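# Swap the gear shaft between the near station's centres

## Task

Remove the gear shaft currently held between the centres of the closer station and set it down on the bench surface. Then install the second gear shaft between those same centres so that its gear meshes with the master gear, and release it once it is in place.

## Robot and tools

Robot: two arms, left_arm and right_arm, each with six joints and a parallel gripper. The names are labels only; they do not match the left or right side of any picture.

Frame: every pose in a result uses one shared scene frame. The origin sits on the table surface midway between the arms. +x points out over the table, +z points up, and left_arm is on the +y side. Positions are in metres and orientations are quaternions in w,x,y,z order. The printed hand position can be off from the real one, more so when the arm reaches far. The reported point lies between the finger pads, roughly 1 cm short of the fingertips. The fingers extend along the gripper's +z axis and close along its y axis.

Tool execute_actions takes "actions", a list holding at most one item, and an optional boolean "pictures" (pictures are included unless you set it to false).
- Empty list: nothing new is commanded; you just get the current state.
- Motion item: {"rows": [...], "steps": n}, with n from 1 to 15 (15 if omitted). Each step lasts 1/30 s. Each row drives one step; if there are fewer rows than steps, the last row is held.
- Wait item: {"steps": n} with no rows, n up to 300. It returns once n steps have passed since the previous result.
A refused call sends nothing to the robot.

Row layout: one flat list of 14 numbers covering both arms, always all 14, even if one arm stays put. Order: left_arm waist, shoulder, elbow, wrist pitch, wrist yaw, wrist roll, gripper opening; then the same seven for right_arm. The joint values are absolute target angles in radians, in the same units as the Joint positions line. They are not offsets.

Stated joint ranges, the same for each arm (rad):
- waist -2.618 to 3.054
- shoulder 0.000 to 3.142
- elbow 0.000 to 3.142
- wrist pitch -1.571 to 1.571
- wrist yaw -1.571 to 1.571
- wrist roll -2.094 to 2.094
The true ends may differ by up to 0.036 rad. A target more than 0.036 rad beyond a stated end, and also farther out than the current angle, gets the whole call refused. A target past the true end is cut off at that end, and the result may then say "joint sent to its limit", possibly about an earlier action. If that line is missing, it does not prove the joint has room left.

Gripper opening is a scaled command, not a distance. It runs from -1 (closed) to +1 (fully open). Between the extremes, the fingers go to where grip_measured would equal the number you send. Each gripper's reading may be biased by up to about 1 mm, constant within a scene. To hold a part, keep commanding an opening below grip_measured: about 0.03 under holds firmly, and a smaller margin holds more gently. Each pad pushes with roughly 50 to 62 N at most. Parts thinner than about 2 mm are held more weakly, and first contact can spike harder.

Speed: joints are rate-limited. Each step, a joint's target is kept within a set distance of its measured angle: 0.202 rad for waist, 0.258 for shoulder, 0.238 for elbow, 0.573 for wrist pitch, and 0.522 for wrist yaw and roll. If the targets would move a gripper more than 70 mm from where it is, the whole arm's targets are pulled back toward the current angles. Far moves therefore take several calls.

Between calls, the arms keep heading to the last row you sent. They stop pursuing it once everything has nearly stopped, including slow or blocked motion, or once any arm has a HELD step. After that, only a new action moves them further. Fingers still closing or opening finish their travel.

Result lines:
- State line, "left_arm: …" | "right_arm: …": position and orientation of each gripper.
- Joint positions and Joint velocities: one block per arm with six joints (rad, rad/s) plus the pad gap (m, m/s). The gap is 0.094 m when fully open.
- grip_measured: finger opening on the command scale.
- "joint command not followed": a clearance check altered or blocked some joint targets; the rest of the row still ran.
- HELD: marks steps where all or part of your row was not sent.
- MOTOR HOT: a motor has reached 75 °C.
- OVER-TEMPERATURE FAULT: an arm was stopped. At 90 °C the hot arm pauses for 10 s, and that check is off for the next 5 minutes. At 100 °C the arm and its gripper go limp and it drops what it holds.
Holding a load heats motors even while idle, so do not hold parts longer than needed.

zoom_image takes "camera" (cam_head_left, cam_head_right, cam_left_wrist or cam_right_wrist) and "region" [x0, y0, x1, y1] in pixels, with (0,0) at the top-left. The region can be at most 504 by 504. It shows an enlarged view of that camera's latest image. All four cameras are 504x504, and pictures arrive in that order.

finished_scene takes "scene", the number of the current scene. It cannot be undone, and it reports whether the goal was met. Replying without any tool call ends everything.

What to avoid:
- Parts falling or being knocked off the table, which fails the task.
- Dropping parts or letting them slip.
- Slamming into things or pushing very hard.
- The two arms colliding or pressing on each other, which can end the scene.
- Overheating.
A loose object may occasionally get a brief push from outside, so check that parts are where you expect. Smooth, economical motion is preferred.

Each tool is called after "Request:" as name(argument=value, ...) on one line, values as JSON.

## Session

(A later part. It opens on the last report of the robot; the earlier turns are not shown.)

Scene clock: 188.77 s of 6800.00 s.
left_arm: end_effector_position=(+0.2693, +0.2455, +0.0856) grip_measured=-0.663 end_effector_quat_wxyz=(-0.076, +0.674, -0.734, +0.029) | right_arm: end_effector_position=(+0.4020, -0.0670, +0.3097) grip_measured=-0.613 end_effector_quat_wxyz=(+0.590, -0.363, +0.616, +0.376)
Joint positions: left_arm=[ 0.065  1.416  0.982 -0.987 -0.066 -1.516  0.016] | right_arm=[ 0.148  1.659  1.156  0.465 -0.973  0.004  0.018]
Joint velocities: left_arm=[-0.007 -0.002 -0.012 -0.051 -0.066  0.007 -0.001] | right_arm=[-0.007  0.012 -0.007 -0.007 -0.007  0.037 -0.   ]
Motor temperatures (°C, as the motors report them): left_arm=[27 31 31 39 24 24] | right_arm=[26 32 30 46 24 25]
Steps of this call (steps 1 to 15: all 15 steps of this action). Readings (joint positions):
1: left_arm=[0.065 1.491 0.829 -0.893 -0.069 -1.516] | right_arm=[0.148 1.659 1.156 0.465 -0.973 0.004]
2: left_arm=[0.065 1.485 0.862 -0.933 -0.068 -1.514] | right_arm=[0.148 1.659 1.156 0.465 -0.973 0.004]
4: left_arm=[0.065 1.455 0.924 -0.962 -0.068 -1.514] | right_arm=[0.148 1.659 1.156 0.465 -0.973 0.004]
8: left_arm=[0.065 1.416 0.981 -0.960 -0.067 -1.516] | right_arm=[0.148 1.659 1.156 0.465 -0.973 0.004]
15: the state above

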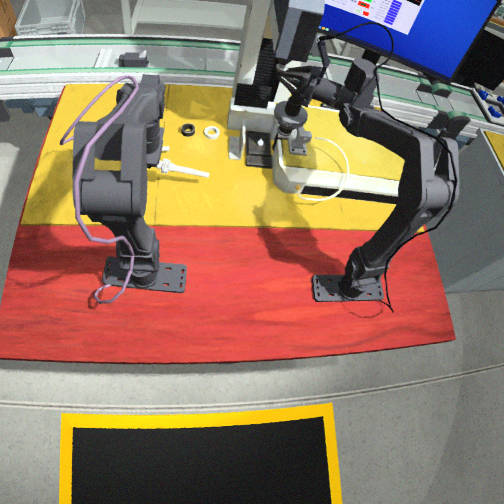

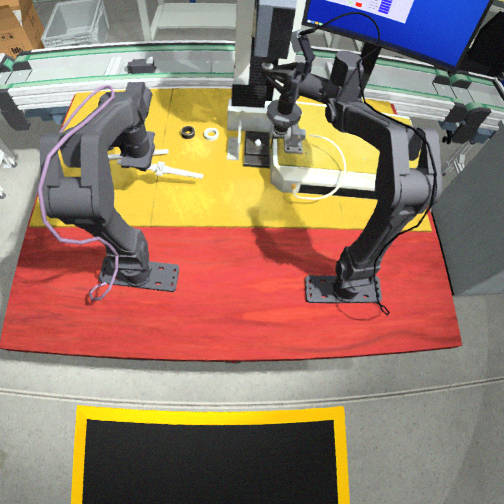

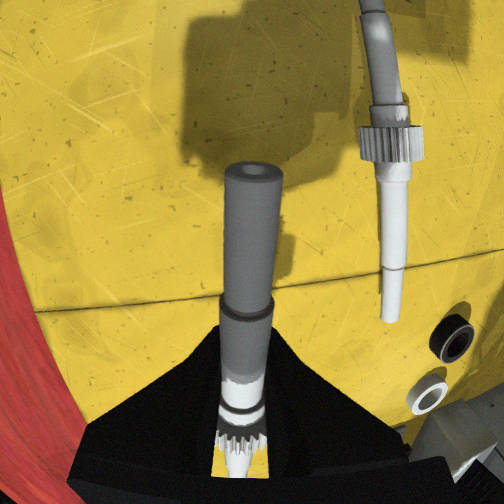

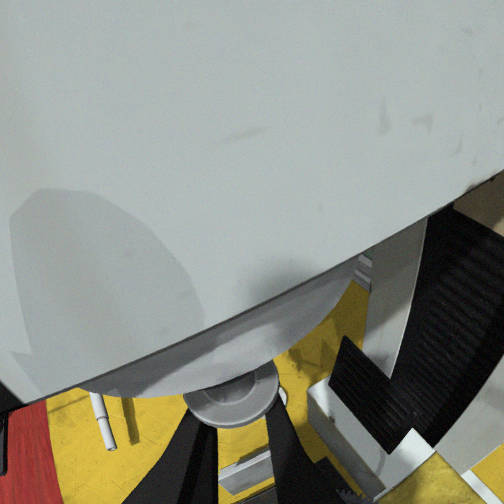

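Request:
execute_actions(actions=[{"rows":[[-0.1,0.9,0.75,-0.2,0,-1.4,-0.8,0.155,1.6,1.22,0.6,-1.0,0,-0.62]]}], pictures=false)

Request:
execute_actions(actions=[{"steps":20}], pictures=false)

Request:
execute_actions(actions=[{"rows":[[-0.62,0.9,0.55,0.4,0,0.01,-0.8,0.155,1.6,1.22,0.6,-1.0,0,-0.62]]}], pictures=false)

Request:
execute_actions(actions=[{"steps":15}], pictures=false)

Request:
execute_actions(actions=[{"rows":[[-0.635,1.2,0.61,0.69,0,0.01,-0.8,0.155,1.6,1.22,0.6,-1.0,0,-0.62]]}], pictures=false)

Request:
execute_actions(actions=[{"rows":[[-0.555,1.39,0.76,0.76,0,0.01,-0.8,0.155,1.6,1.22,0.6,-1.0,0,-0.62]]}])

Request:
zoom_image(camera="cam_head_right", region=[200,40,330,180])

Scene clock: 199.30 s of 6800.00 s.
left_arm: end_effector_position=(+0.3302, +0.1844, +0.2212) grip_measured=-0.663 end_effector_quat_wxyz=(+0.360, -0.497, +0.706, -0.355) | right_arm: end_effector_position=(+0.4020, -0.0670, +0.3097) grip_measured=-0.613 end_effector_quat_wxyz=(+0.590, -0.363, +0.616, +0.376)
Joint positions: left_arm=[-0.091  0.925  0.738 -0.324 -0.022 -1.404  0.016] | right_arm=[ 0.148  1.659  1.156  0.465 -0.973  0.004  0.018]
Joint velocities: left_arm=[ 0.002  0.017 -0.017  0.374  0.007  0.037  0.001] | right_arm=[ 0.007 -0.007  0.007  0.022 -0.022 -0.066  0.001]
Motor temperatures (°C, as the motors report them): left_arm=[27 31 32 39 24 24] | right_arm=[26 32 31 47 24 25]
Steps of this call (steps 1 to 15: the robot went on to your last target; steps 16 to 90: nothing new was sent; then 7.03 s passed at rest; steps 91 to 105: all 15 steps of this action). Readings (joint positions):
91: left_arm=[0.043 1.379 0.934 -0.914 -0.078 -1.494] | right_arm=[0.148 1.659 1.156 0.465 -0.973 0.004]
92: left_arm=[0.002 1.311 0.856 -0.798 -0.082 -1.479] | right_arm=[0.148 1.659 1.156 0.465 -0.973 0.004]
94: left_arm=[-0.067 1.196 0.774 -0.690 -0.051 -1.455] | right_arm=[0.148 1.659 1.156 0.465 -0.973 0.004]
98: left_arm=[-0.091 1.032 0.738 -0.556 -0.031 -1.428] | right_arm=[0.148 1.659 1.156 0.465 -0.973 0.004]
105: the state above

Scene clock: 199.97 s of 6800.00 s.
left_arm: end_effector_position=(+0.3318, +0.1834, +0.2243) grip_measured=-0.663 end_effector_quat_wxyz=(+0.365, -0.490, +0.706, -0.358) | right_arm: end_effector_position=(+0.4020, -0.0670, +0.3097) grip_measured=-0.613 end_effector_quat_wxyz=(+0.590, -0.363, +0.616, +0.376)
Joint positions: left_arm=[-0.091  0.925  0.738 -0.31  -0.019 -1.392  0.016] | right_arm=[ 0.148  1.659  1.156  0.465 -0.973  0.004  0.018]
Joint velocities: left_arm=[ 0.007  0.002 -0.007 -0.066  0.022  0.007 -0.   ] | right_arm=[-0.002  0.012  0.007  0.037 -0.007 -0.022  0.001]
Motor temperatures (°C, as the motors report them): left_arm=[27 31 32 39 24 24] | right_arm=[26 32 31 47 24 25]
Steps of this call (steps 1 to 20: the robot went on to your last target). Readings (joint positions):
1: left_arm=[-0.091 0.925 0.738 -0.315 -0.021 -1.402] | right_arm=[0.148 1.659 1.156 0.465 -0.973 0.004]
2: left_arm=[-0.091 0.925 0.738 -0.311 -0.021 -1.400] | right_arm=[0.148 1.659 1.156 0.465 -0.973 0.004]
4: left_arm=[-0.091 0.925 0.738 -0.310 -0.020 -1.397] | right_arm=[0.148 1.659 1.156 0.465 -0.973 0.004]
8: left_arm=[-0.091 0.925 0.738 -0.310 -0.019 -1.394] | right_arm=[0.148 1.659 1.156 0.465 -0.973 0.004]
20: the state above

Scene clock: 200.47 s of 6800.00 s.
left_arm: end_effector_position=(+0.2703, +0.0048, +0.2513) grip_measured=-0.663 end_effector_quat_wxyz=(+0.587, +0.220, +0.726, -0.282) | right_arm: end_effector_position=(+0.4020, -0.0670, +0.3097) grip_measured=-0.613 end_effector_quat_wxyz=(+0.590, -0.363, +0.616, +0.376)
Joint positions: left_arm=[-0.626  0.923  0.523  0.247  0.016 -0.151  0.016] | right_arm=[ 0.148  1.659  1.156  0.465 -0.973  0.004  0.018]
Joint velocities: left_arm=[ 0.002  0.007 -0.007  0.315 -0.125  1.033  0.   ] | right_arm=[ 0.007 -0.002  0.002  0.022 -0.022  0.051 -0.001]
Motor temperatures (°C, as the motors report them): left_arm=[27 31 32 40 24 24] | right_arm=[26 32 31 47 24 25]
Steps of this call (steps 1 to 15: all 15 steps of this action). Readings (joint positions):
1: left_arm=[-0.123 0.922 0.702 -0.234 -0.045 -1.308] | right_arm=[0.148 1.659 1.156 0.465 -0.973 0.004]
2: left_arm=[-0.183 0.917 0.649 -0.122 -0.067 -1.205] | right_arm=[0.148 1.659 1.156 0.465 -0.973 0.004]
4: left_arm=[-0.314 0.921 0.574 0.013 -0.060 -1.024] | right_arm=[0.148 1.659 1.156 0.465 -0.973 0.004]
8: left_arm=[-0.554 0.923 0.524 0.109 -0.017 -0.677] | right_arm=[0.148 1.659 1.156 0.465 -0.973 0.004]
15: the state above

Scene clock: 200.97 s of 6800.00 s.
left_arm: end_effector_position=(+0.2717, +0.0050, +0.2573) grip_measured=-0.663 end_effector_quat_wxyz=(+0.616, +0.269, +0.701, -0.238) | right_arm: end_effector_position=(+0.4020, -0.0670, +0.3097) grip_measured=-0.613 end_effector_quat_wxyz=(+0.590, -0.363, +0.616, +0.376)
Joint positions: left_arm=[-0.626  0.923  0.523  0.271  0.01  -0.002  0.016] | right_arm=[ 0.148  1.659  1.156  0.465 -0.973  0.004  0.018]
Joint velocities: left_arm=[-0.012 -0.012 -0.007  0.007 -0.007  0.051 -0.   ] | right_arm=[-0.012  0.002 -0.012 -0.022  0.007 -0.022 -0.   ]
Motor temperatures (°C, as the motors report them): left_arm=[27 31 32 40 24 24] | right_arm=[26 32 31 47 24 25]
Steps of this call (steps 1 to 15: the robot went on to your last target). Readings (joint positions):
1: left_arm=[-0.626 0.923 0.523 0.255 0.014 -0.119] | right_arm=[0.148 1.659 1.156 0.465 -0.973 0.004]
2: left_arm=[-0.626 0.923 0.523 0.260 0.012 -0.094] | right_arm=[0.148 1.659 1.156 0.465 -0.973 0.004]
4: left_arm=[-0.626 0.923 0.523 0.267 0.010 -0.058] | right_arm=[0.148 1.659 1.156 0.465 -0.973 0.004]
8: left_arm=[-0.626 0.923 0.523 0.271 0.010 -0.021] | right_arm=[0.148 1.659 1.156 0.465 -0.973 0.004]
15: the state above

Scene clock: 201.47 s of 6800.00 s.
left_arm: end_effector_position=(+0.3121, -0.0317, +0.2389) grip_measured=-0.663 end_effector_quat_wxyz=(+0.624, +0.268, +0.693, -0.240) | right_arm: end_effector_position=(+0.4020, -0.0670, +0.3097) grip_measured=-0.613 end_effector_quat_wxyz=(+0.590, -0.363, +0.616, +0.376)
Joint positions: left_arm=[-0.628  1.237  0.576  0.555  0.01   0.003  0.016] | right_arm=[ 0.148  1.659  1.156  0.465 -0.973  0.004  0.018]
Joint velocities: left_arm=[ 0.007 -0.012  0.017  0.095  0.037 -0.037  0.   ] | right_arm=[ 0.007  0.012 -0.007  0.022  0.051 -0.051 -0.   ]
Motor temperatures (°C, as the motors report them): left_arm=[27 31 32 40 24 24] | right_arm=[26 32 31 47 24 25]
Steps of this call (steps 1 to 15: all 15 steps of this action). Readings (joint positions):
1: left_arm=[-0.626 0.958 0.525 0.313 0.010 -0.000] | right_arm=[0.148 1.659 1.156 0.465 -0.973 0.004]
2: left_arm=[-0.627 1.031 0.544 0.379 0.010 0.000] | right_arm=[0.148 1.659 1.156 0.465 -0.973 0.004]
4: left_arm=[-0.627 1.168 0.575 0.477 0.010 0.002] | right_arm=[0.148 1.659 1.156 0.465 -0.973 0.004]
8: left_arm=[-0.628 1.237 0.576 0.497 0.010 0.003] | right_arm=[0.148 1.659 1.156 0.465 -0.973 0.004]
15: the state above

Scene clock: 201.97 s of 6800.00 s.
left_arm: end_effector_position=(+0.3658, -0.0313, +0.2490) grip_measured=-0.663 end_effector_quat_wxyz=(+0.646, +0.236, +0.693, -0.216) | right_arm: end_effector_position=(+0.4020, -0.0670, +0.3097) grip_measured=-0.613 end_effector_quat_wxyz=(+0.590, -0.363, +0.616, +0.376)
Joint positions: left_arm=[-0.553  1.412  0.71   0.631 -0.002  0.005  0.016] | right_arm=[ 0.148  1.659  1.156  0.465 -0.973  0.004  0.018]
Joint velocities: left_arm=[-0.012  0.007 -0.007  0.037  0.022  0.022 -0.   ] | right_arm=[-0.002 -0.012 -0.017  0.037  0.095  0.007 -0.   ]
Motor temperatures (°C, as the motors report them): left_arm=[27 31 32 41 24 24] | right_arm=[26 32 31 47 24 25]
Steps of this call (steps 1 to 15: all 15 steps of this action). Readings (joint positions):
1: left_arm=[-0.619 1.257 0.592 0.560 0.016 0.003] | right_arm=[0.148 1.659 1.156 0.465 -0.973 0.004]
2: left_arm=[-0.605 1.301 0.629 0.568 0.024 0.003] | right_arm=[0.148 1.659 1.156 0.465 -0.973 0.004]
4: left_arm=[-0.575 1.385 0.693 0.599 0.018 0.003] | right_arm=[0.148 1.659 1.156 0.465 -0.973 0.004]
8: left_arm=[-0.553 1.412 0.710 0.620 -0.002 0.005] | right_arm=[0.148 1.659 1.156 0.465 -0.973 0.004]
15: the state above

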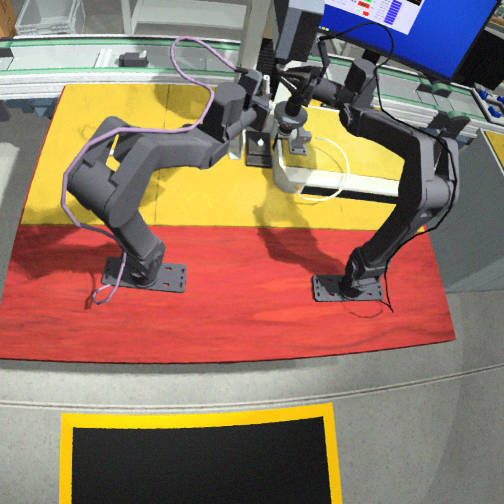

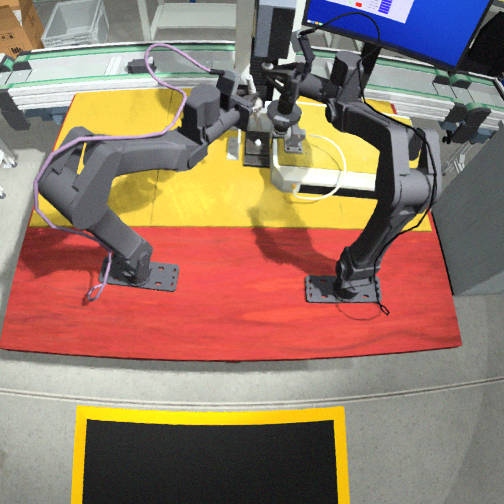

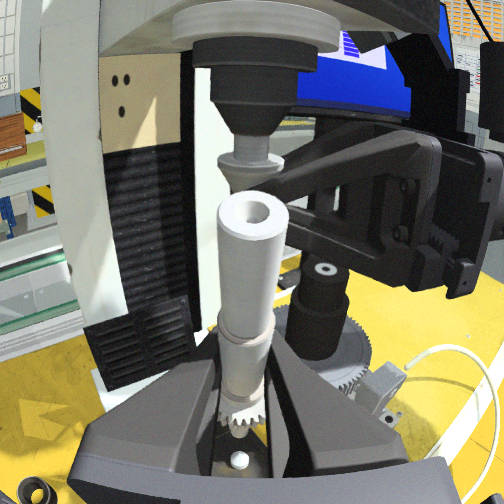

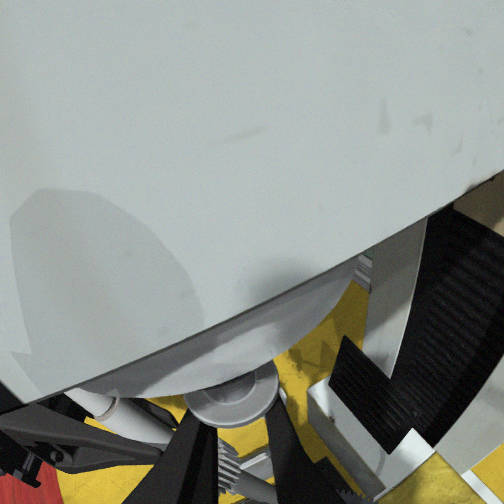

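Region (200, 40, 330, 180) of cam_head_right's 504x504 image, scaled by 3.600, with more detail than that image has; it fills the left 468 columns of this view, and the rest is white.

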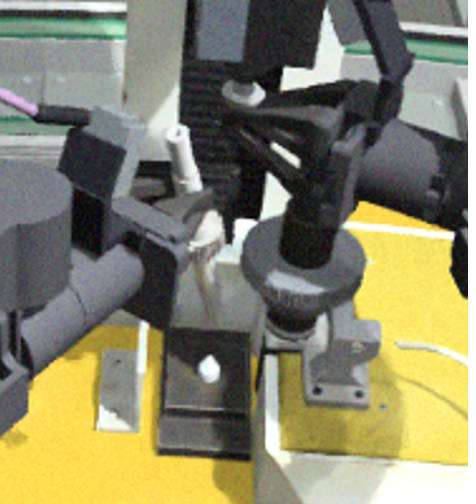

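Request:
execute_actions(actions=[{"rows":[[-0.553,1.475,0.685,0.885,0,0.01,-0.8,0.155,1.55,1.27,0.66,-1.0,0,-0.7]]}])

Request:
zoom_image(camera="cam_head_right", region=[220,90,300,170])

Request:
zoom_image(camera="cam_head_left", region=[220,90,300,170])

Scene clock: 207.33 s of 6800.00 s.
left_arm: end_effector_position=(+0.3705, -0.0348, +0.2225) grip_measured=-0.663 end_effector_quat_wxyz=(+0.644, +0.236, +0.695, -0.215) | right_arm: end_effector_position=(+0.4018, -0.0674, +0.3086) grip_measured=-0.692 end_effector_quat_wxyz=(+0.588, -0.362, +0.617, +0.377)
Joint positions: left_arm=[-0.553  1.496  0.668  0.75  -0.002  0.005  0.016] | right_arm=[ 0.146  1.659  1.156  0.458 -0.976  0.004  0.014]
Joint velocities: left_arm=[-0.007 -0.012 -0.007  0.095  0.037  0.022 -0.001] | right_arm=[-0.002  0.007  0.012  0.022  0.037 -0.022  0.001]
Motor temperatures (°C, as the motors report them): left_arm=[27 32 33 45 24 24] | right_arm=[26 32 31 47 24 25]
Steps of this call (steps 1 to 15: the robot went on to your last target; steps 16 to 90: nothing new was sent; then 1.87 s passed at rest; steps 91 to 105: all 15 steps of this action). Readings (joint positions):
91: left_arm=[-0.553 1.422 0.705 0.653 -0.002 0.005] | right_arm=[0.148 1.659 1.156 0.464 -0.973 0.004]
92: left_arm=[-0.553 1.437 0.700 0.687 -0.002 0.005] | right_arm=[0.146 1.659 1.156 0.461 -0.975 0.004]
94: left_arm=[-0.553 1.469 0.693 0.726 -0.002 0.005] | right_arm=[0.146 1.659 1.156 0.459 -0.976 0.004]
98: left_arm=[-0.553 1.494 0.671 0.734 -0.002 0.005] | right_arm=[0.146 1.659 1.156 0.458 -0.976 0.004]
105: the state above

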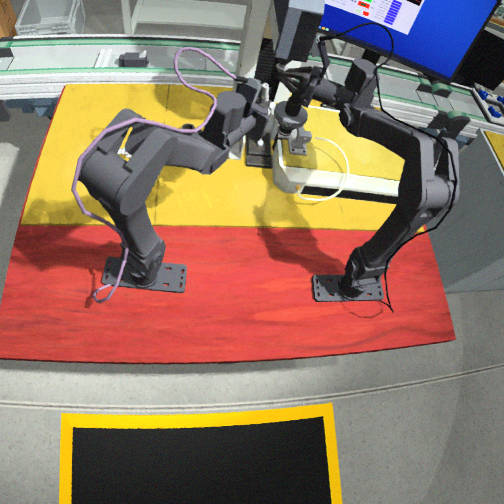

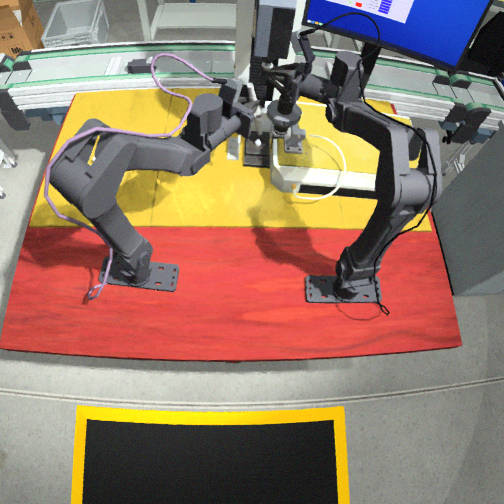

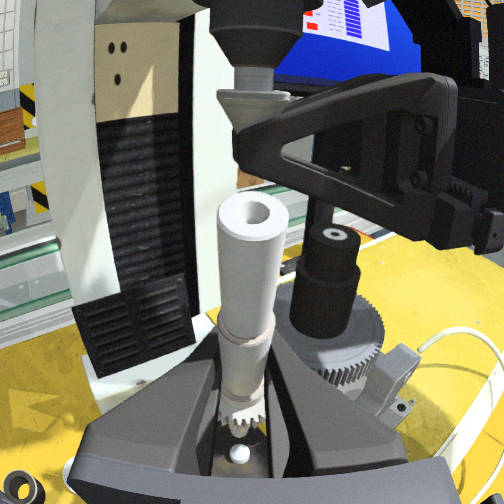

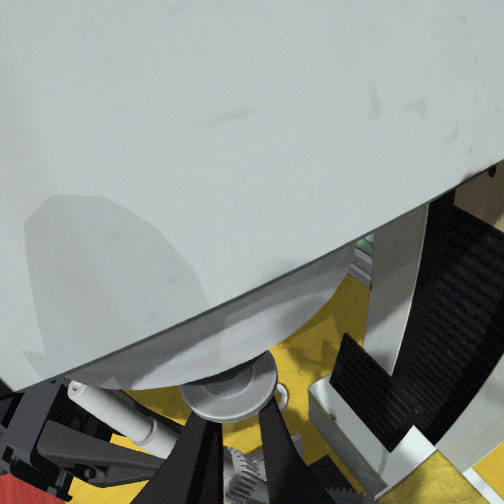

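Region (220, 90, 300, 170) of cam_head_right's 504x504 image, scaled by 6.300, with more detail than that image has.

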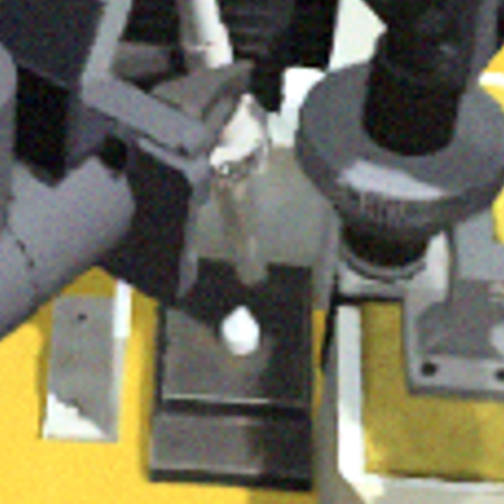

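Region (220, 90, 300, 170) of cam_head_left's 504x504 image, scaled by 6.300, with more detail than that image has.

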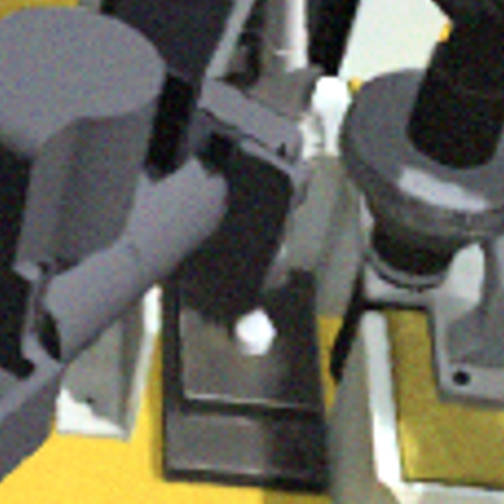

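Request:
execute_actions(actions=[{"rows":[[-0.553,1.475,0.685,0.805,0,0.01,-0.8,0.155,1.55,1.27,0.66,-1.0,0,-0.7]]}])

Request:
zoom_image(camera="cam_head_right", region=[220,90,300,170])

Scene clock: 210.87 s of 6800.00 s.
left_arm: end_effector_position=(+0.3698, -0.0343, +0.2139) grip_measured=-0.663 end_effector_quat_wxyz=(+0.632, +0.240, +0.706, -0.211) | right_arm: end_effector_position=(+0.4018, -0.0674, +0.3086) grip_measured=-0.692 end_effector_quat_wxyz=(+0.588, -0.362, +0.617, +0.377)
Joint positions: left_arm=[-0.553  1.496  0.668  0.715 -0.002  0.005  0.016] | right_arm=[ 0.146  1.659  1.156  0.458 -0.976  0.004  0.014]
Joint velocities: left_arm=[-0.012  0.007 -0.002  0.037 -0.051  0.007 -0.001] | right_arm=[-0.002 -0.002  0.007  0.007  0.022 -0.022 -0.001]
Motor temperatures (°C, as the motors report them): left_arm=[27 32 33 47 24 24] | right_arm=[26 32 31 48 24 25]
Steps of this call (steps 1 to 15: the robot went on to your last target; steps 16 to 90: nothing new was sent; then 0.03 s passed at rest; steps 91 to 105: all 15 steps of this action). Readings (joint positions):
91: left_arm=[-0.553 1.496 0.668 0.753 -0.002 0.005] | right_arm=[0.146 1.659 1.156 0.458 -0.976 0.004]
92: left_arm=[-0.553 1.496 0.668 0.749 -0.002 0.005] | right_arm=[0.146 1.659 1.156 0.458 -0.976 0.004]
94: left_arm=[-0.553 1.496 0.668 0.737 -0.002 0.005] | right_arm=[0.146 1.659 1.156 0.458 -0.976 0.004]
98: left_arm=[-0.553 1.496 0.668 0.720 -0.002 0.005] | right_arm=[0.146 1.659 1.156 0.458 -0.976 0.004]
105: the state above

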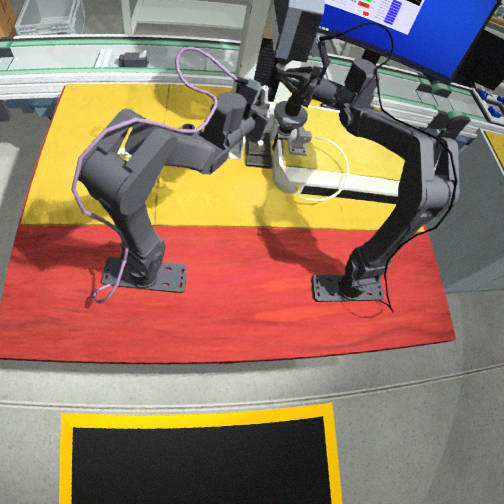

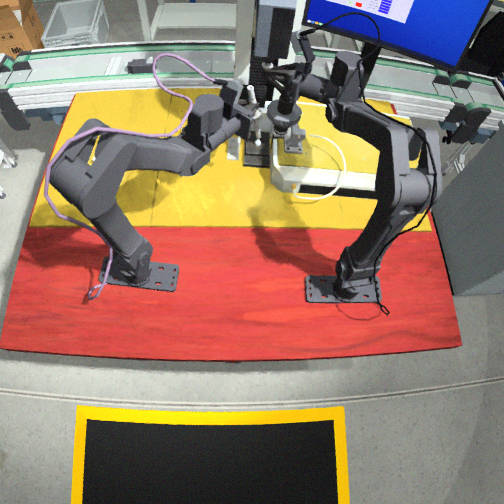

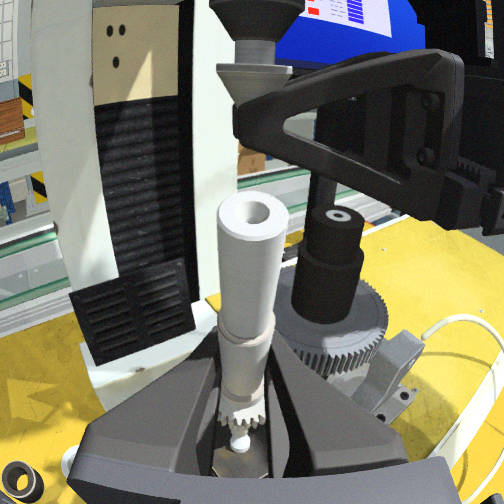

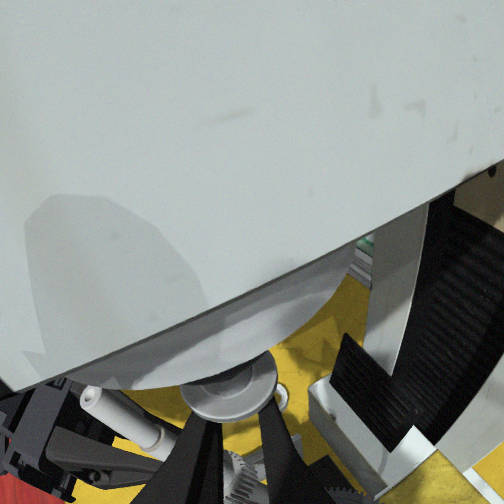

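Region (220, 90, 300, 170) of cam_head_right's 504x504 image, scaled by 6.300, with more detail than that image has.

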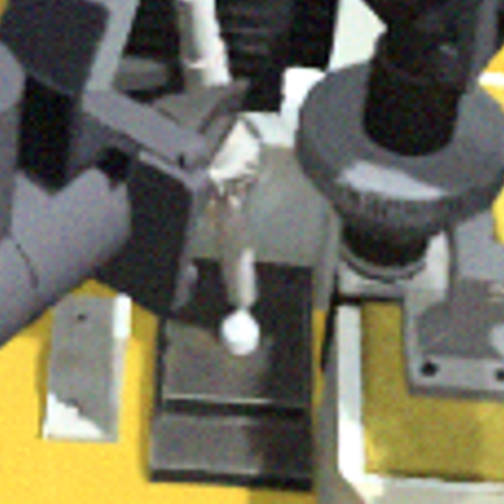

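Request:
execute_actions(actions=[{"rows":[[-0.553,1.515,0.685,0.805,0,0.01,-0.8,0.155,1.55,1.27,0.66,-1.0,0,-0.7]]}], pictures=false)

Request:
execute_actions(actions=[{"rows":[[-0.548,1.57,0.79,0.67,0,0.01,-0.69,0.155,1.55,1.27,0.66,-1.0,0,-0.7]]}])

Request:
zoom_image(camera="cam_head_right", region=[220,90,300,170])

Scene clock: 215.23 s of 6800.00 s.
left_arm: end_effector_position=(+0.3716, -0.0360, +0.2037) grip_measured=-0.663 end_effector_quat_wxyz=(+0.624, +0.243, +0.713, -0.209) | right_arm: end_effector_position=(+0.4018, -0.0674, +0.3086) grip_measured=-0.692 end_effector_quat_wxyz=(+0.588, -0.362, +0.617, +0.377)
Joint positions: left_arm=[-0.553  1.522  0.668  0.72  -0.     0.005  0.016] | right_arm=[ 0.146  1.659  1.156  0.458 -0.976  0.004  0.014]
Joint velocities: left_arm=[ 0.002 -0.002  0.007 -0.037  0.037  0.022 -0.   ] | right_arm=[ 0.007 -0.027 -0.002 -0.007 -0.037 -0.095 -0.001]
Motor temperatures (°C, as the motors report them): left_arm=[27 32 33 48 24 24] | right_arm=[26 33 31 48 24 25]
Steps of this call (steps 1 to 15: the robot went on to your last target; steps 16 to 90: nothing new was sent; then 0.87 s passed at rest; steps 91 to 105: all 15 steps of this action). Readings (joint positions):
91: left_arm=[-0.553 1.499 0.668 0.716 -0.002 0.005] | right_arm=[0.146 1.659 1.156 0.458 -0.976 0.004]
92: left_arm=[-0.553 1.504 0.668 0.718 -0.002 0.005] | right_arm=[0.146 1.659 1.156 0.458 -0.976 0.004]
94: left_arm=[-0.553 1.516 0.668 0.716 -0.002 0.005] | right_arm=[0.146 1.659 1.156 0.458 -0.976 0.004]
98: left_arm=[-0.553 1.522 0.668 0.720 -0.000 0.005] | right_arm=[0.146 1.659 1.156 0.458 -0.976 0.004]
105: the state above

Scene clock: 215.73 s of 6800.00 s.
left_arm: end_effector_position=(+0.3844, -0.0458, +0.2061) grip_measured=-0.663 end_effector_quat_wxyz=(+0.615, +0.245, +0.720, -0.206) | right_arm: end_effector_position=(+0.4018, -0.0674, +0.3086) grip_measured=-0.692 end_effector_quat_wxyz=(+0.588, -0.362, +0.617, +0.377)
Joint positions: left_arm=[-0.553  1.565  0.75   0.655 -0.     0.005  0.016] | right_arm=[ 0.146  1.659  1.156  0.458 -0.976  0.004  0.014]
Joint velocities: left_arm=[-0.012 -0.022  0.012 -0.051 -0.007 -0.007 -0.001] | right_arm=[ 0.012 -0.002 -0.007  0.007  0.037 -0.037  0.   ]
Motor temperatures (°C, as the motors report them): left_arm=[27 32 33 48 24 24] | right_arm=[26 33 31 48 24 25]
Steps of this call (steps 1 to 15: all 15 steps of this action). Readings (joint positions):
1: left_arm=[-0.553 1.527 0.679 0.709 -0.000 0.005] | right_arm=[0.146 1.659 1.156 0.458 -0.976 0.004]
2: left_arm=[-0.553 1.539 0.704 0.690 -0.000 0.005] | right_arm=[0.146 1.659 1.156 0.458 -0.976 0.004]
4: left_arm=[-0.553 1.561 0.739 0.669 -0.000 0.005] | right_arm=[0.146 1.659 1.156 0.458 -0.976 0.004]
8: left_arm=[-0.553 1.565 0.750 0.656 -0.000 0.005] | right_arm=[0.146 1.659 1.156 0.458 -0.976 0.004]
15: the state above

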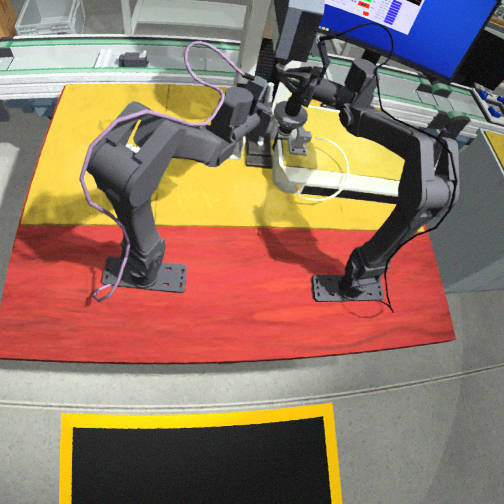

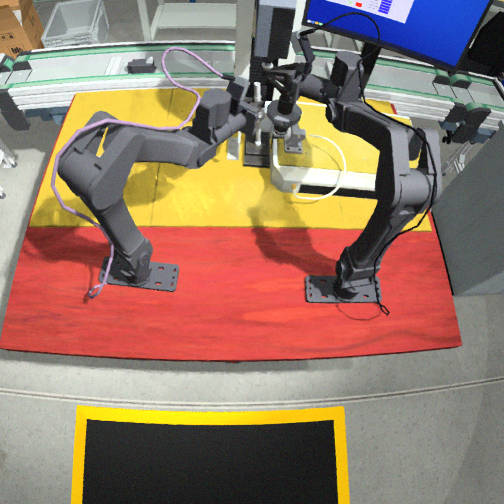

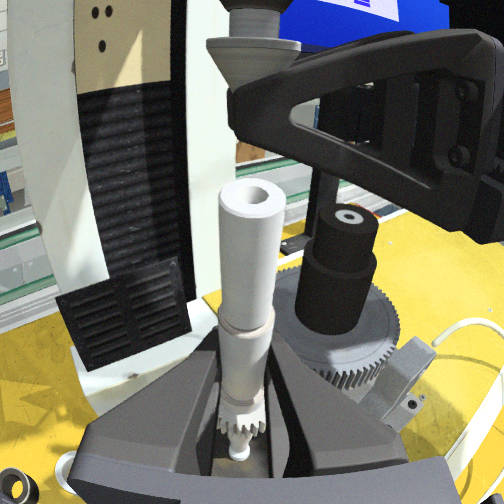

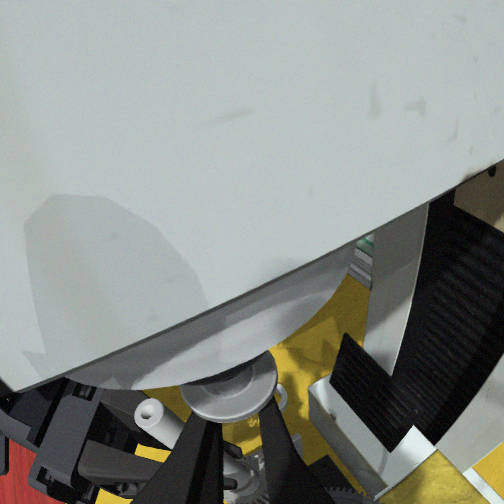

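Region (220, 90, 300, 170) of cam_head_right's 504x504 image, scaled by 6.300, with more detail than that image has.

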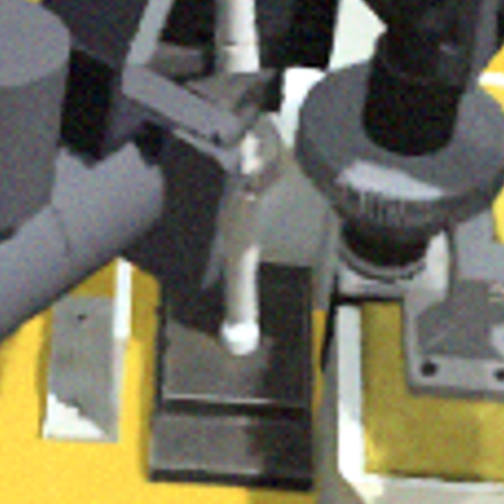

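Request:
execute_actions(actions=[{"rows":[[-0.54,1.63,0.84,0.68,0,0.01,-0.69,0.155,1.53,1.27,0.62,-1.0,0,-0.6]]}], pictures=false)

Request:
execute_actions(actions=[{"rows":[[-0.54,1.68,0.89,0.69,0,0.01,-0.69,0.155,1.55,1.27,0.68,-1.0,0,-0.6]]}])

Scene clock: 219.57 s of 6800.00 s.
left_arm: end_effector_position=(+0.3962, -0.0537, +0.2075) grip_measured=-0.663 end_effector_quat_wxyz=(+0.616, +0.245, +0.720, -0.206) | right_arm: end_effector_position=(+0.4013, -0.0682, +0.3094) grip_measured=-0.601 end_effector_quat_wxyz=(+0.587, -0.359, +0.621, +0.376)
Joint positions: left_arm=[-0.55   1.616  0.806  0.654  0.002  0.005  0.016] | right_arm=[ 0.146  1.651  1.156  0.443 -0.968  0.004  0.019]
Joint velocities: left_arm=[ 0.022 -0.012 -0.007  0.022  0.022 -0.022  0.001] | right_arm=[-0.007  0.012 -0.012 -0.022  0.022 -0.007 -0.001]
Motor temperatures (°C, as the motors report them): left_arm=[27 32 33 47 24 24] | right_arm=[26 33 31 48 24 25]
Steps of this call (steps 1 to 15: the robot went on to your last target; steps 16 to 90: nothing new was sent; then 0.33 s passed at rest; steps 91 to 105: all 15 steps of this action). Readings (joint positions):
91: left_arm=[-0.552 1.572 0.758 0.654 -0.000 0.005] | right_arm=[0.146 1.658 1.156 0.456 -0.976 0.004]
92: left_arm=[-0.552 1.587 0.774 0.654 0.001 0.005] | right_arm=[0.146 1.656 1.156 0.452 -0.974 0.004]
94: left_arm=[-0.551 1.612 0.800 0.654 0.001 0.005] | right_arm=[0.146 1.653 1.156 0.447 -0.972 0.004]
98: left_arm=[-0.550 1.616 0.806 0.654 0.002 0.005] | right_arm=[0.146 1.651 1.156 0.444 -0.969 0.004]
105: the state above

Scene clock: 220.07 s of 6800.00 s.
left_arm: end_effector_position=(+0.4090, -0.0580, +0.2078) grip_measured=-0.663 end_effector_quat_wxyz=(+0.617, +0.235, +0.721, -0.208) | right_arm: end_effector_position=(+0.4014, -0.0682, +0.3102) grip_measured=-0.600 end_effector_quat_wxyz=(+0.588, -0.359, +0.620, +0.375)
Joint positions: left_arm=[-0.542  1.664  0.855  0.657 -0.001 -0.01   0.016] | right_arm=[ 0.146  1.651  1.156  0.447 -0.968  0.004  0.019]
Joint velocities: left_arm=[-0.002 -0.007 -0.012  0.007  0.051 -0.007  0.   ] | right_arm=[-0.012 -0.007  0.002 -0.022 -0.022 -0.066  0.001]
Motor temperatures (°C, as the motors report them): left_arm=[27 32 33 47 24 24] | right_arm=[26 33 31 48 24 25]
Steps of this call (steps 1 to 15: all 15 steps of this action). Readings (joint positions):
1: left_arm=[-0.550 1.623 0.813 0.654 0.002 0.005] | right_arm=[0.146 1.651 1.156 0.444 -0.968 0.004]
2: left_arm=[-0.550 1.636 0.826 0.654 0.002 0.005] | right_arm=[0.146 1.651 1.156 0.447 -0.968 0.004]
4: left_arm=[-0.545 1.658 0.849 0.656 -0.001 -0.002] | right_arm=[0.146 1.651 1.156 0.447 -0.968 0.004]
8: left_arm=[-0.542 1.664 0.855 0.657 -0.001 -0.010] | right_arm=[0.146 1.651 1.156 0.447 -0.968 0.004]
15: the state above

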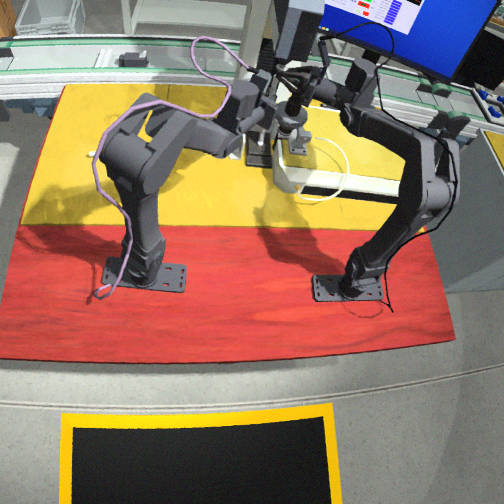

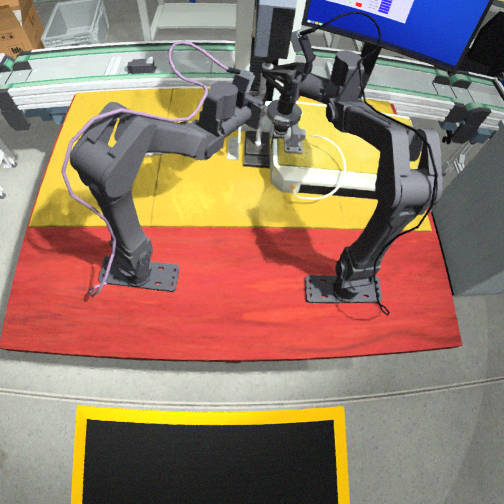

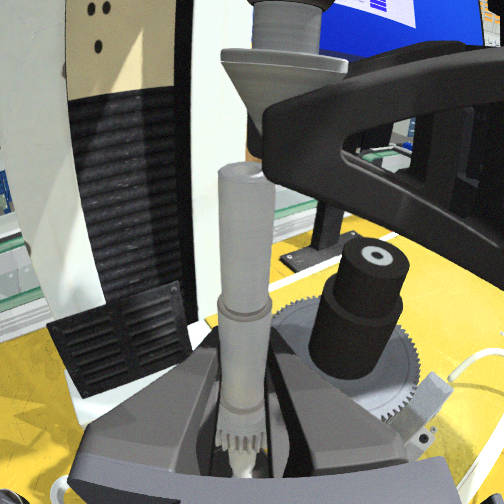

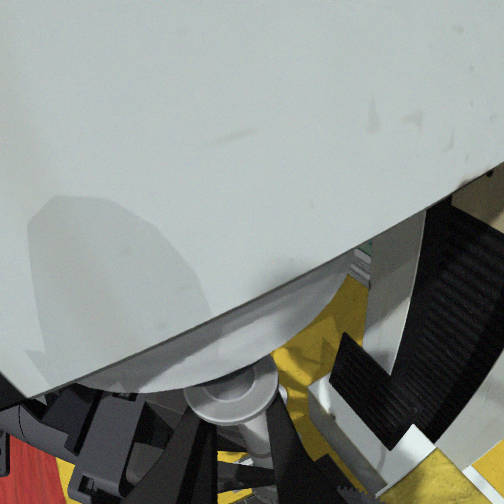

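Request:
execute_actions(actions=[{"rows":[[-0.545,1.68,0.89,0.69,0,0.01,-0.69,0.17,1.55,1.27,0.64,-1.0,0,-0.67]],"steps":8}], pictures=false)

Request:
execute_actions(actions=[{"rows":[[-0.575,1.68,0.89,0.69,0.04,0.03,-0.69,0.17,1.55,1.27,0.64,-1.0,0,-0.67]]}])

Scene clock: 225.03 s of 6800.00 s.
left_arm: end_effector_position=(+0.4090, -0.0580, +0.2078) grip_measured=-0.663 end_effector_quat_wxyz=(+0.617, +0.235, +0.721, -0.208) | right_arm: end_effector_position=(+0.4012, -0.0681, +0.3094) grip_measured=-0.661 end_effector_quat_wxyz=(+0.586, -0.359, +0.621, +0.376)
Joint positions: left_arm=[-0.542  1.664  0.855  0.657 -0.001 -0.01   0.016] | right_arm=[ 0.146  1.651  1.156  0.443 -0.969  0.004  0.016]
Joint velocities: left_arm=[ 0.007  0.012 -0.022  0.051  0.007  0.022 -0.   ] | right_arm=[-0.027 -0.022  0.012  0.037  0.037 -0.007  0.001]
Motor temperatures (°C, as the motors report them): left_arm=[27 32 34 47 24 24] | right_arm=[26 33 32 49 24 25]
Steps of this call (steps 1 to 15: the robot went on to your last target; steps 16 to 90: nothing new was sent; then 1.70 s passed at rest; steps 91 to 98: all 8 steps of this action). Readings (joint positions):
91: left_arm=[-0.542 1.664 0.855 0.657 -0.001 -0.010] | right_arm=[0.146 1.651 1.156 0.446 -0.968 0.004]
92: left_arm=[-0.542 1.664 0.855 0.657 -0.001 -0.010] | right_arm=[0.146 1.651 1.156 0.444 -0.969 0.004]
94: left_arm=[-0.542 1.664 0.855 0.657 -0.001 -0.010] | right_arm=[0.146 1.651 1.156 0.443 -0.969 0.004]
98: the state above

Scene clock: 225.53 s of 6800.00 s.
left_arm: end_effector_position=(+0.4061, -0.0619, +0.2078) grip_measured=-0.663 end_effector_quat_wxyz=(+0.618, +0.245, +0.718, -0.205) | right_arm: end_effector_position=(+0.4012, -0.0681, +0.3094) grip_measured=-0.661 end_effector_quat_wxyz=(+0.586, -0.359, +0.621, +0.376)
Joint positions: left_arm=[-0.553  1.664  0.855  0.657 -0.002  0.008  0.016] | right_arm=[ 0.146  1.651  1.156  0.443 -0.969  0.004  0.016]
Joint velocities: left_arm=[-0.007  0.007  0.007  0.037  0.051 -0.022  0.001] | right_arm=[ 0.007 -0.007  0.002 -0.022 -0.007  0.022 -0.   ]
Motor temperatures (°C, as the motors report them): left_arm=[27 32 34 47 24 24] | right_arm=[26 33 32 49 24 25]
Steps of this call (steps 1 to 15: all 15 steps of this action). Readings (joint positions):
1: left_arm=[-0.544 1.664 0.855 0.657 -0.001 -0.009] | right_arm=[0.146 1.651 1.156 0.443 -0.969 0.004]
2: left_arm=[-0.546 1.664 0.855 0.657 -0.001 -0.006] | right_arm=[0.146 1.651 1.156 0.443 -0.969 0.004]
4: left_arm=[-0.551 1.664 0.855 0.657 -0.001 0.002] | right_arm=[0.146 1.651 1.156 0.443 -0.969 0.004]
8: left_arm=[-0.553 1.664 0.855 0.657 -0.002 0.007] | right_arm=[0.146 1.651 1.156 0.443 -0.969 0.004]
15: the state above

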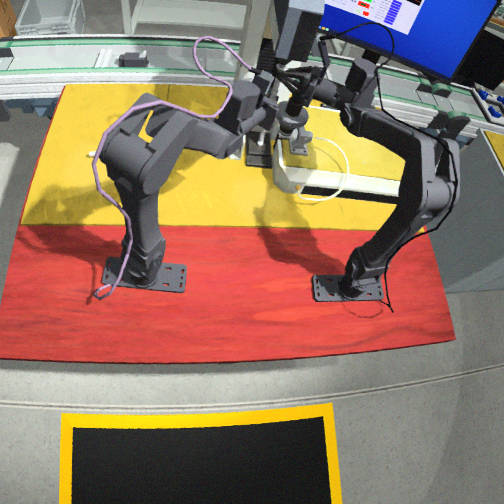

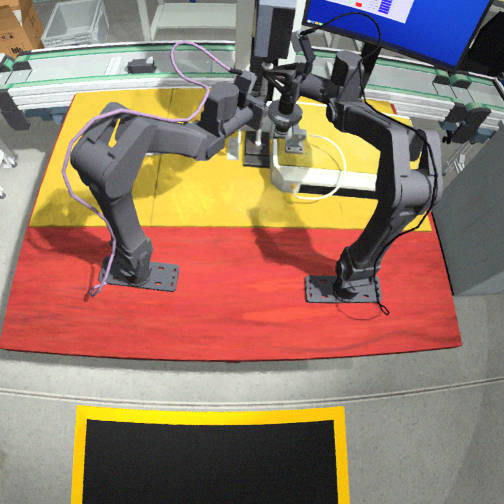

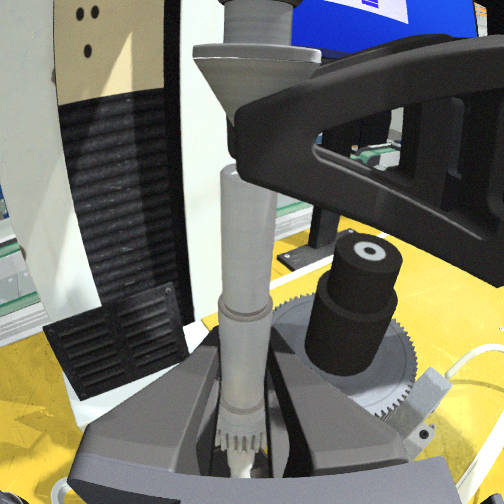

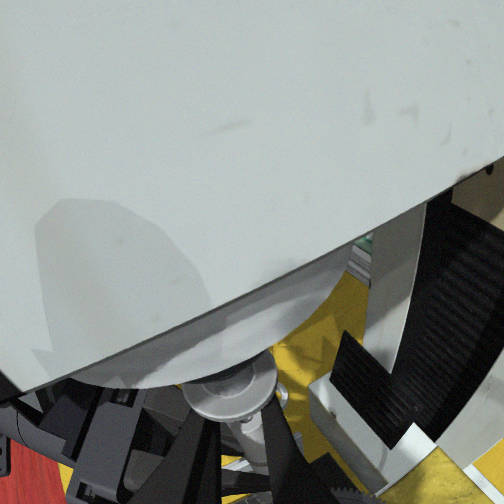

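Request:
execute_actions(actions=[{"rows":[[-0.565,1.665,0.875,0.67,0.01,0.01,-0.69,0.146,1.63,1.19,0.48,-0.98,0,-0.55],[-0.565,1.665,0.875,0.67,0.01,0.01,-0.69,0.146,1.64,1.18,0.46,-0.98,0,-0.5],[-0.565,1.665,0.875,0.67,0.01,0.01,-0.69,0.146,1.65,1.17,0.45,-0.98,0,-0.45],[-0.565,1.665,0.875,0.67,0.01,0.01,-0.69,0.146,1.65,1.17,0.45,-0.98,0,0]]}], pictures=false)

Request:
execute_actions(actions=[{"rows":[[-0.555,1.665,0.875,0.66,0,0.01,-0.64,0,1.48,0.97,0.5,-1,0,0]]}])

Scene clock: 230.27 s of 6800.00 s.
left_arm: end_effector_position=(+0.4063, -0.0618, +0.2076) grip_measured=-0.663 end_effector_quat_wxyz=(+0.618, +0.243, +0.719, -0.205) | right_arm: end_effector_position=(+0.4019, -0.0683, +0.3054) grip_measured=-0.002 end_effector_quat_wxyz=(+0.581, -0.356, +0.626, +0.378)
Joint positions: left_arm=[-0.553  1.665  0.855  0.658 -0.006  0.005  0.016] | right_arm=[ 0.146  1.655  1.156  0.43  -0.97   0.003  0.047]
Joint velocities: left_arm=[ 0.002 -0.012 -0.022 -0.051 -0.154 -0.095 -0.001] | right_arm=[-0.022 -0.002 -0.017 -0.007  0.037  0.007  0.   ]
Motor temperatures (°C, as the motors report them): left_arm=[27 32 34 47 24 24] | right_arm=[26 33 32 49 24 25]
Steps of this call (steps 1 to 15: the robot went on to your last target; steps 16 to 90: nothing new was sent; then 1.23 s passed at rest; steps 91 to 105: all 15 steps of this action). Readings (joint positions):
91: left_arm=[-0.553 1.664 0.855 0.657 -0.004 0.006] | right_arm=[0.146 1.651 1.156 0.435 -0.969 0.003]
92: left_arm=[-0.553 1.664 0.855 0.657 -0.006 0.005] | right_arm=[0.146 1.652 1.156 0.424 -0.969 0.003]
94: left_arm=[-0.553 1.665 0.855 0.658 -0.006 0.005] | right_arm=[0.146 1.655 1.156 0.423 -0.970 0.003]
98: left_arm=[-0.553 1.665 0.855 0.658 -0.006 0.005] | right_arm=[0.146 1.655 1.156 0.428 -0.970 0.003]
105: the state above

Scene clock: 230.77 s of 6800.00 s.
left_arm: end_effector_position=(+0.4064, -0.0618, +0.2076) grip_measured=-0.638 end_effector_quat_wxyz=(+0.618, +0.243, +0.719, -0.205) | right_arm: end_effector_position=(+0.3832, -0.1346, +0.3061) grip_measured=-0.002 end_effector_quat_wxyz=(+0.615, -0.317, +0.640, +0.333)
Joint positions: left_arm=[-0.553  1.665  0.855  0.658 -0.006  0.005  0.017] | right_arm=[-0.009  1.498  0.98   0.479 -0.987  0.004  0.047]
Joint velocities: left_arm=[ 0.017 -0.007 -0.002  0.051 -0.081  0.022 -0.001] | right_arm=[ 0.002 -0.007  0.012 -0.081 -0.051 -0.081  0.   ]
Motor temperatures (°C, as the motors report them): left_arm=[27 32 34 47 24 24] | right_arm=[26 33 31 49 24 25]
Steps of this call (steps 1 to 15: all 15 steps of this action). Readings (joint positions):
1: left_arm=[-0.553 1.665 0.855 0.658 -0.006 0.005] | right_arm=[0.133 1.636 1.128 0.446 -0.970 0.004]
2: left_arm=[-0.553 1.665 0.855 0.658 -0.006 0.005] | right_arm=[0.105 1.594 1.070 0.452 -0.977 0.004]
4: left_arm=[-0.553 1.665 0.855 0.658 -0.006 0.005] | right_arm=[0.031 1.525 0.992 0.452 -0.984 0.004]
8: left_arm=[-0.553 1.665 0.855 0.658 -0.006 0.005] | right_arm=[-0.013 1.498 0.980 0.473 -0.985 0.004]
15: the state above

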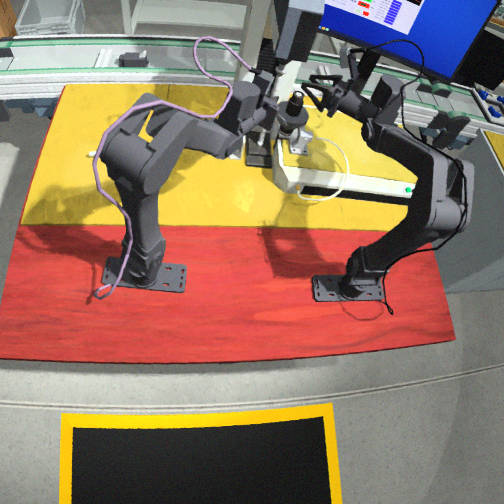

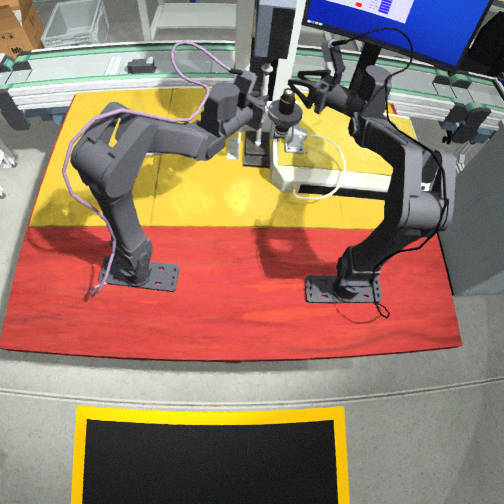

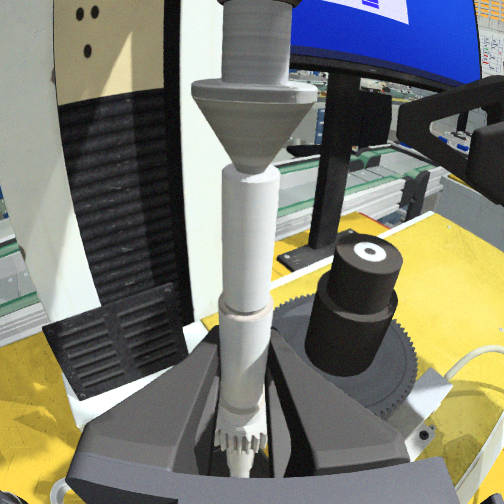

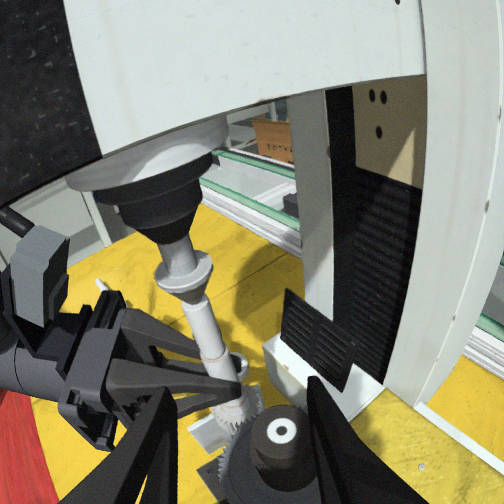

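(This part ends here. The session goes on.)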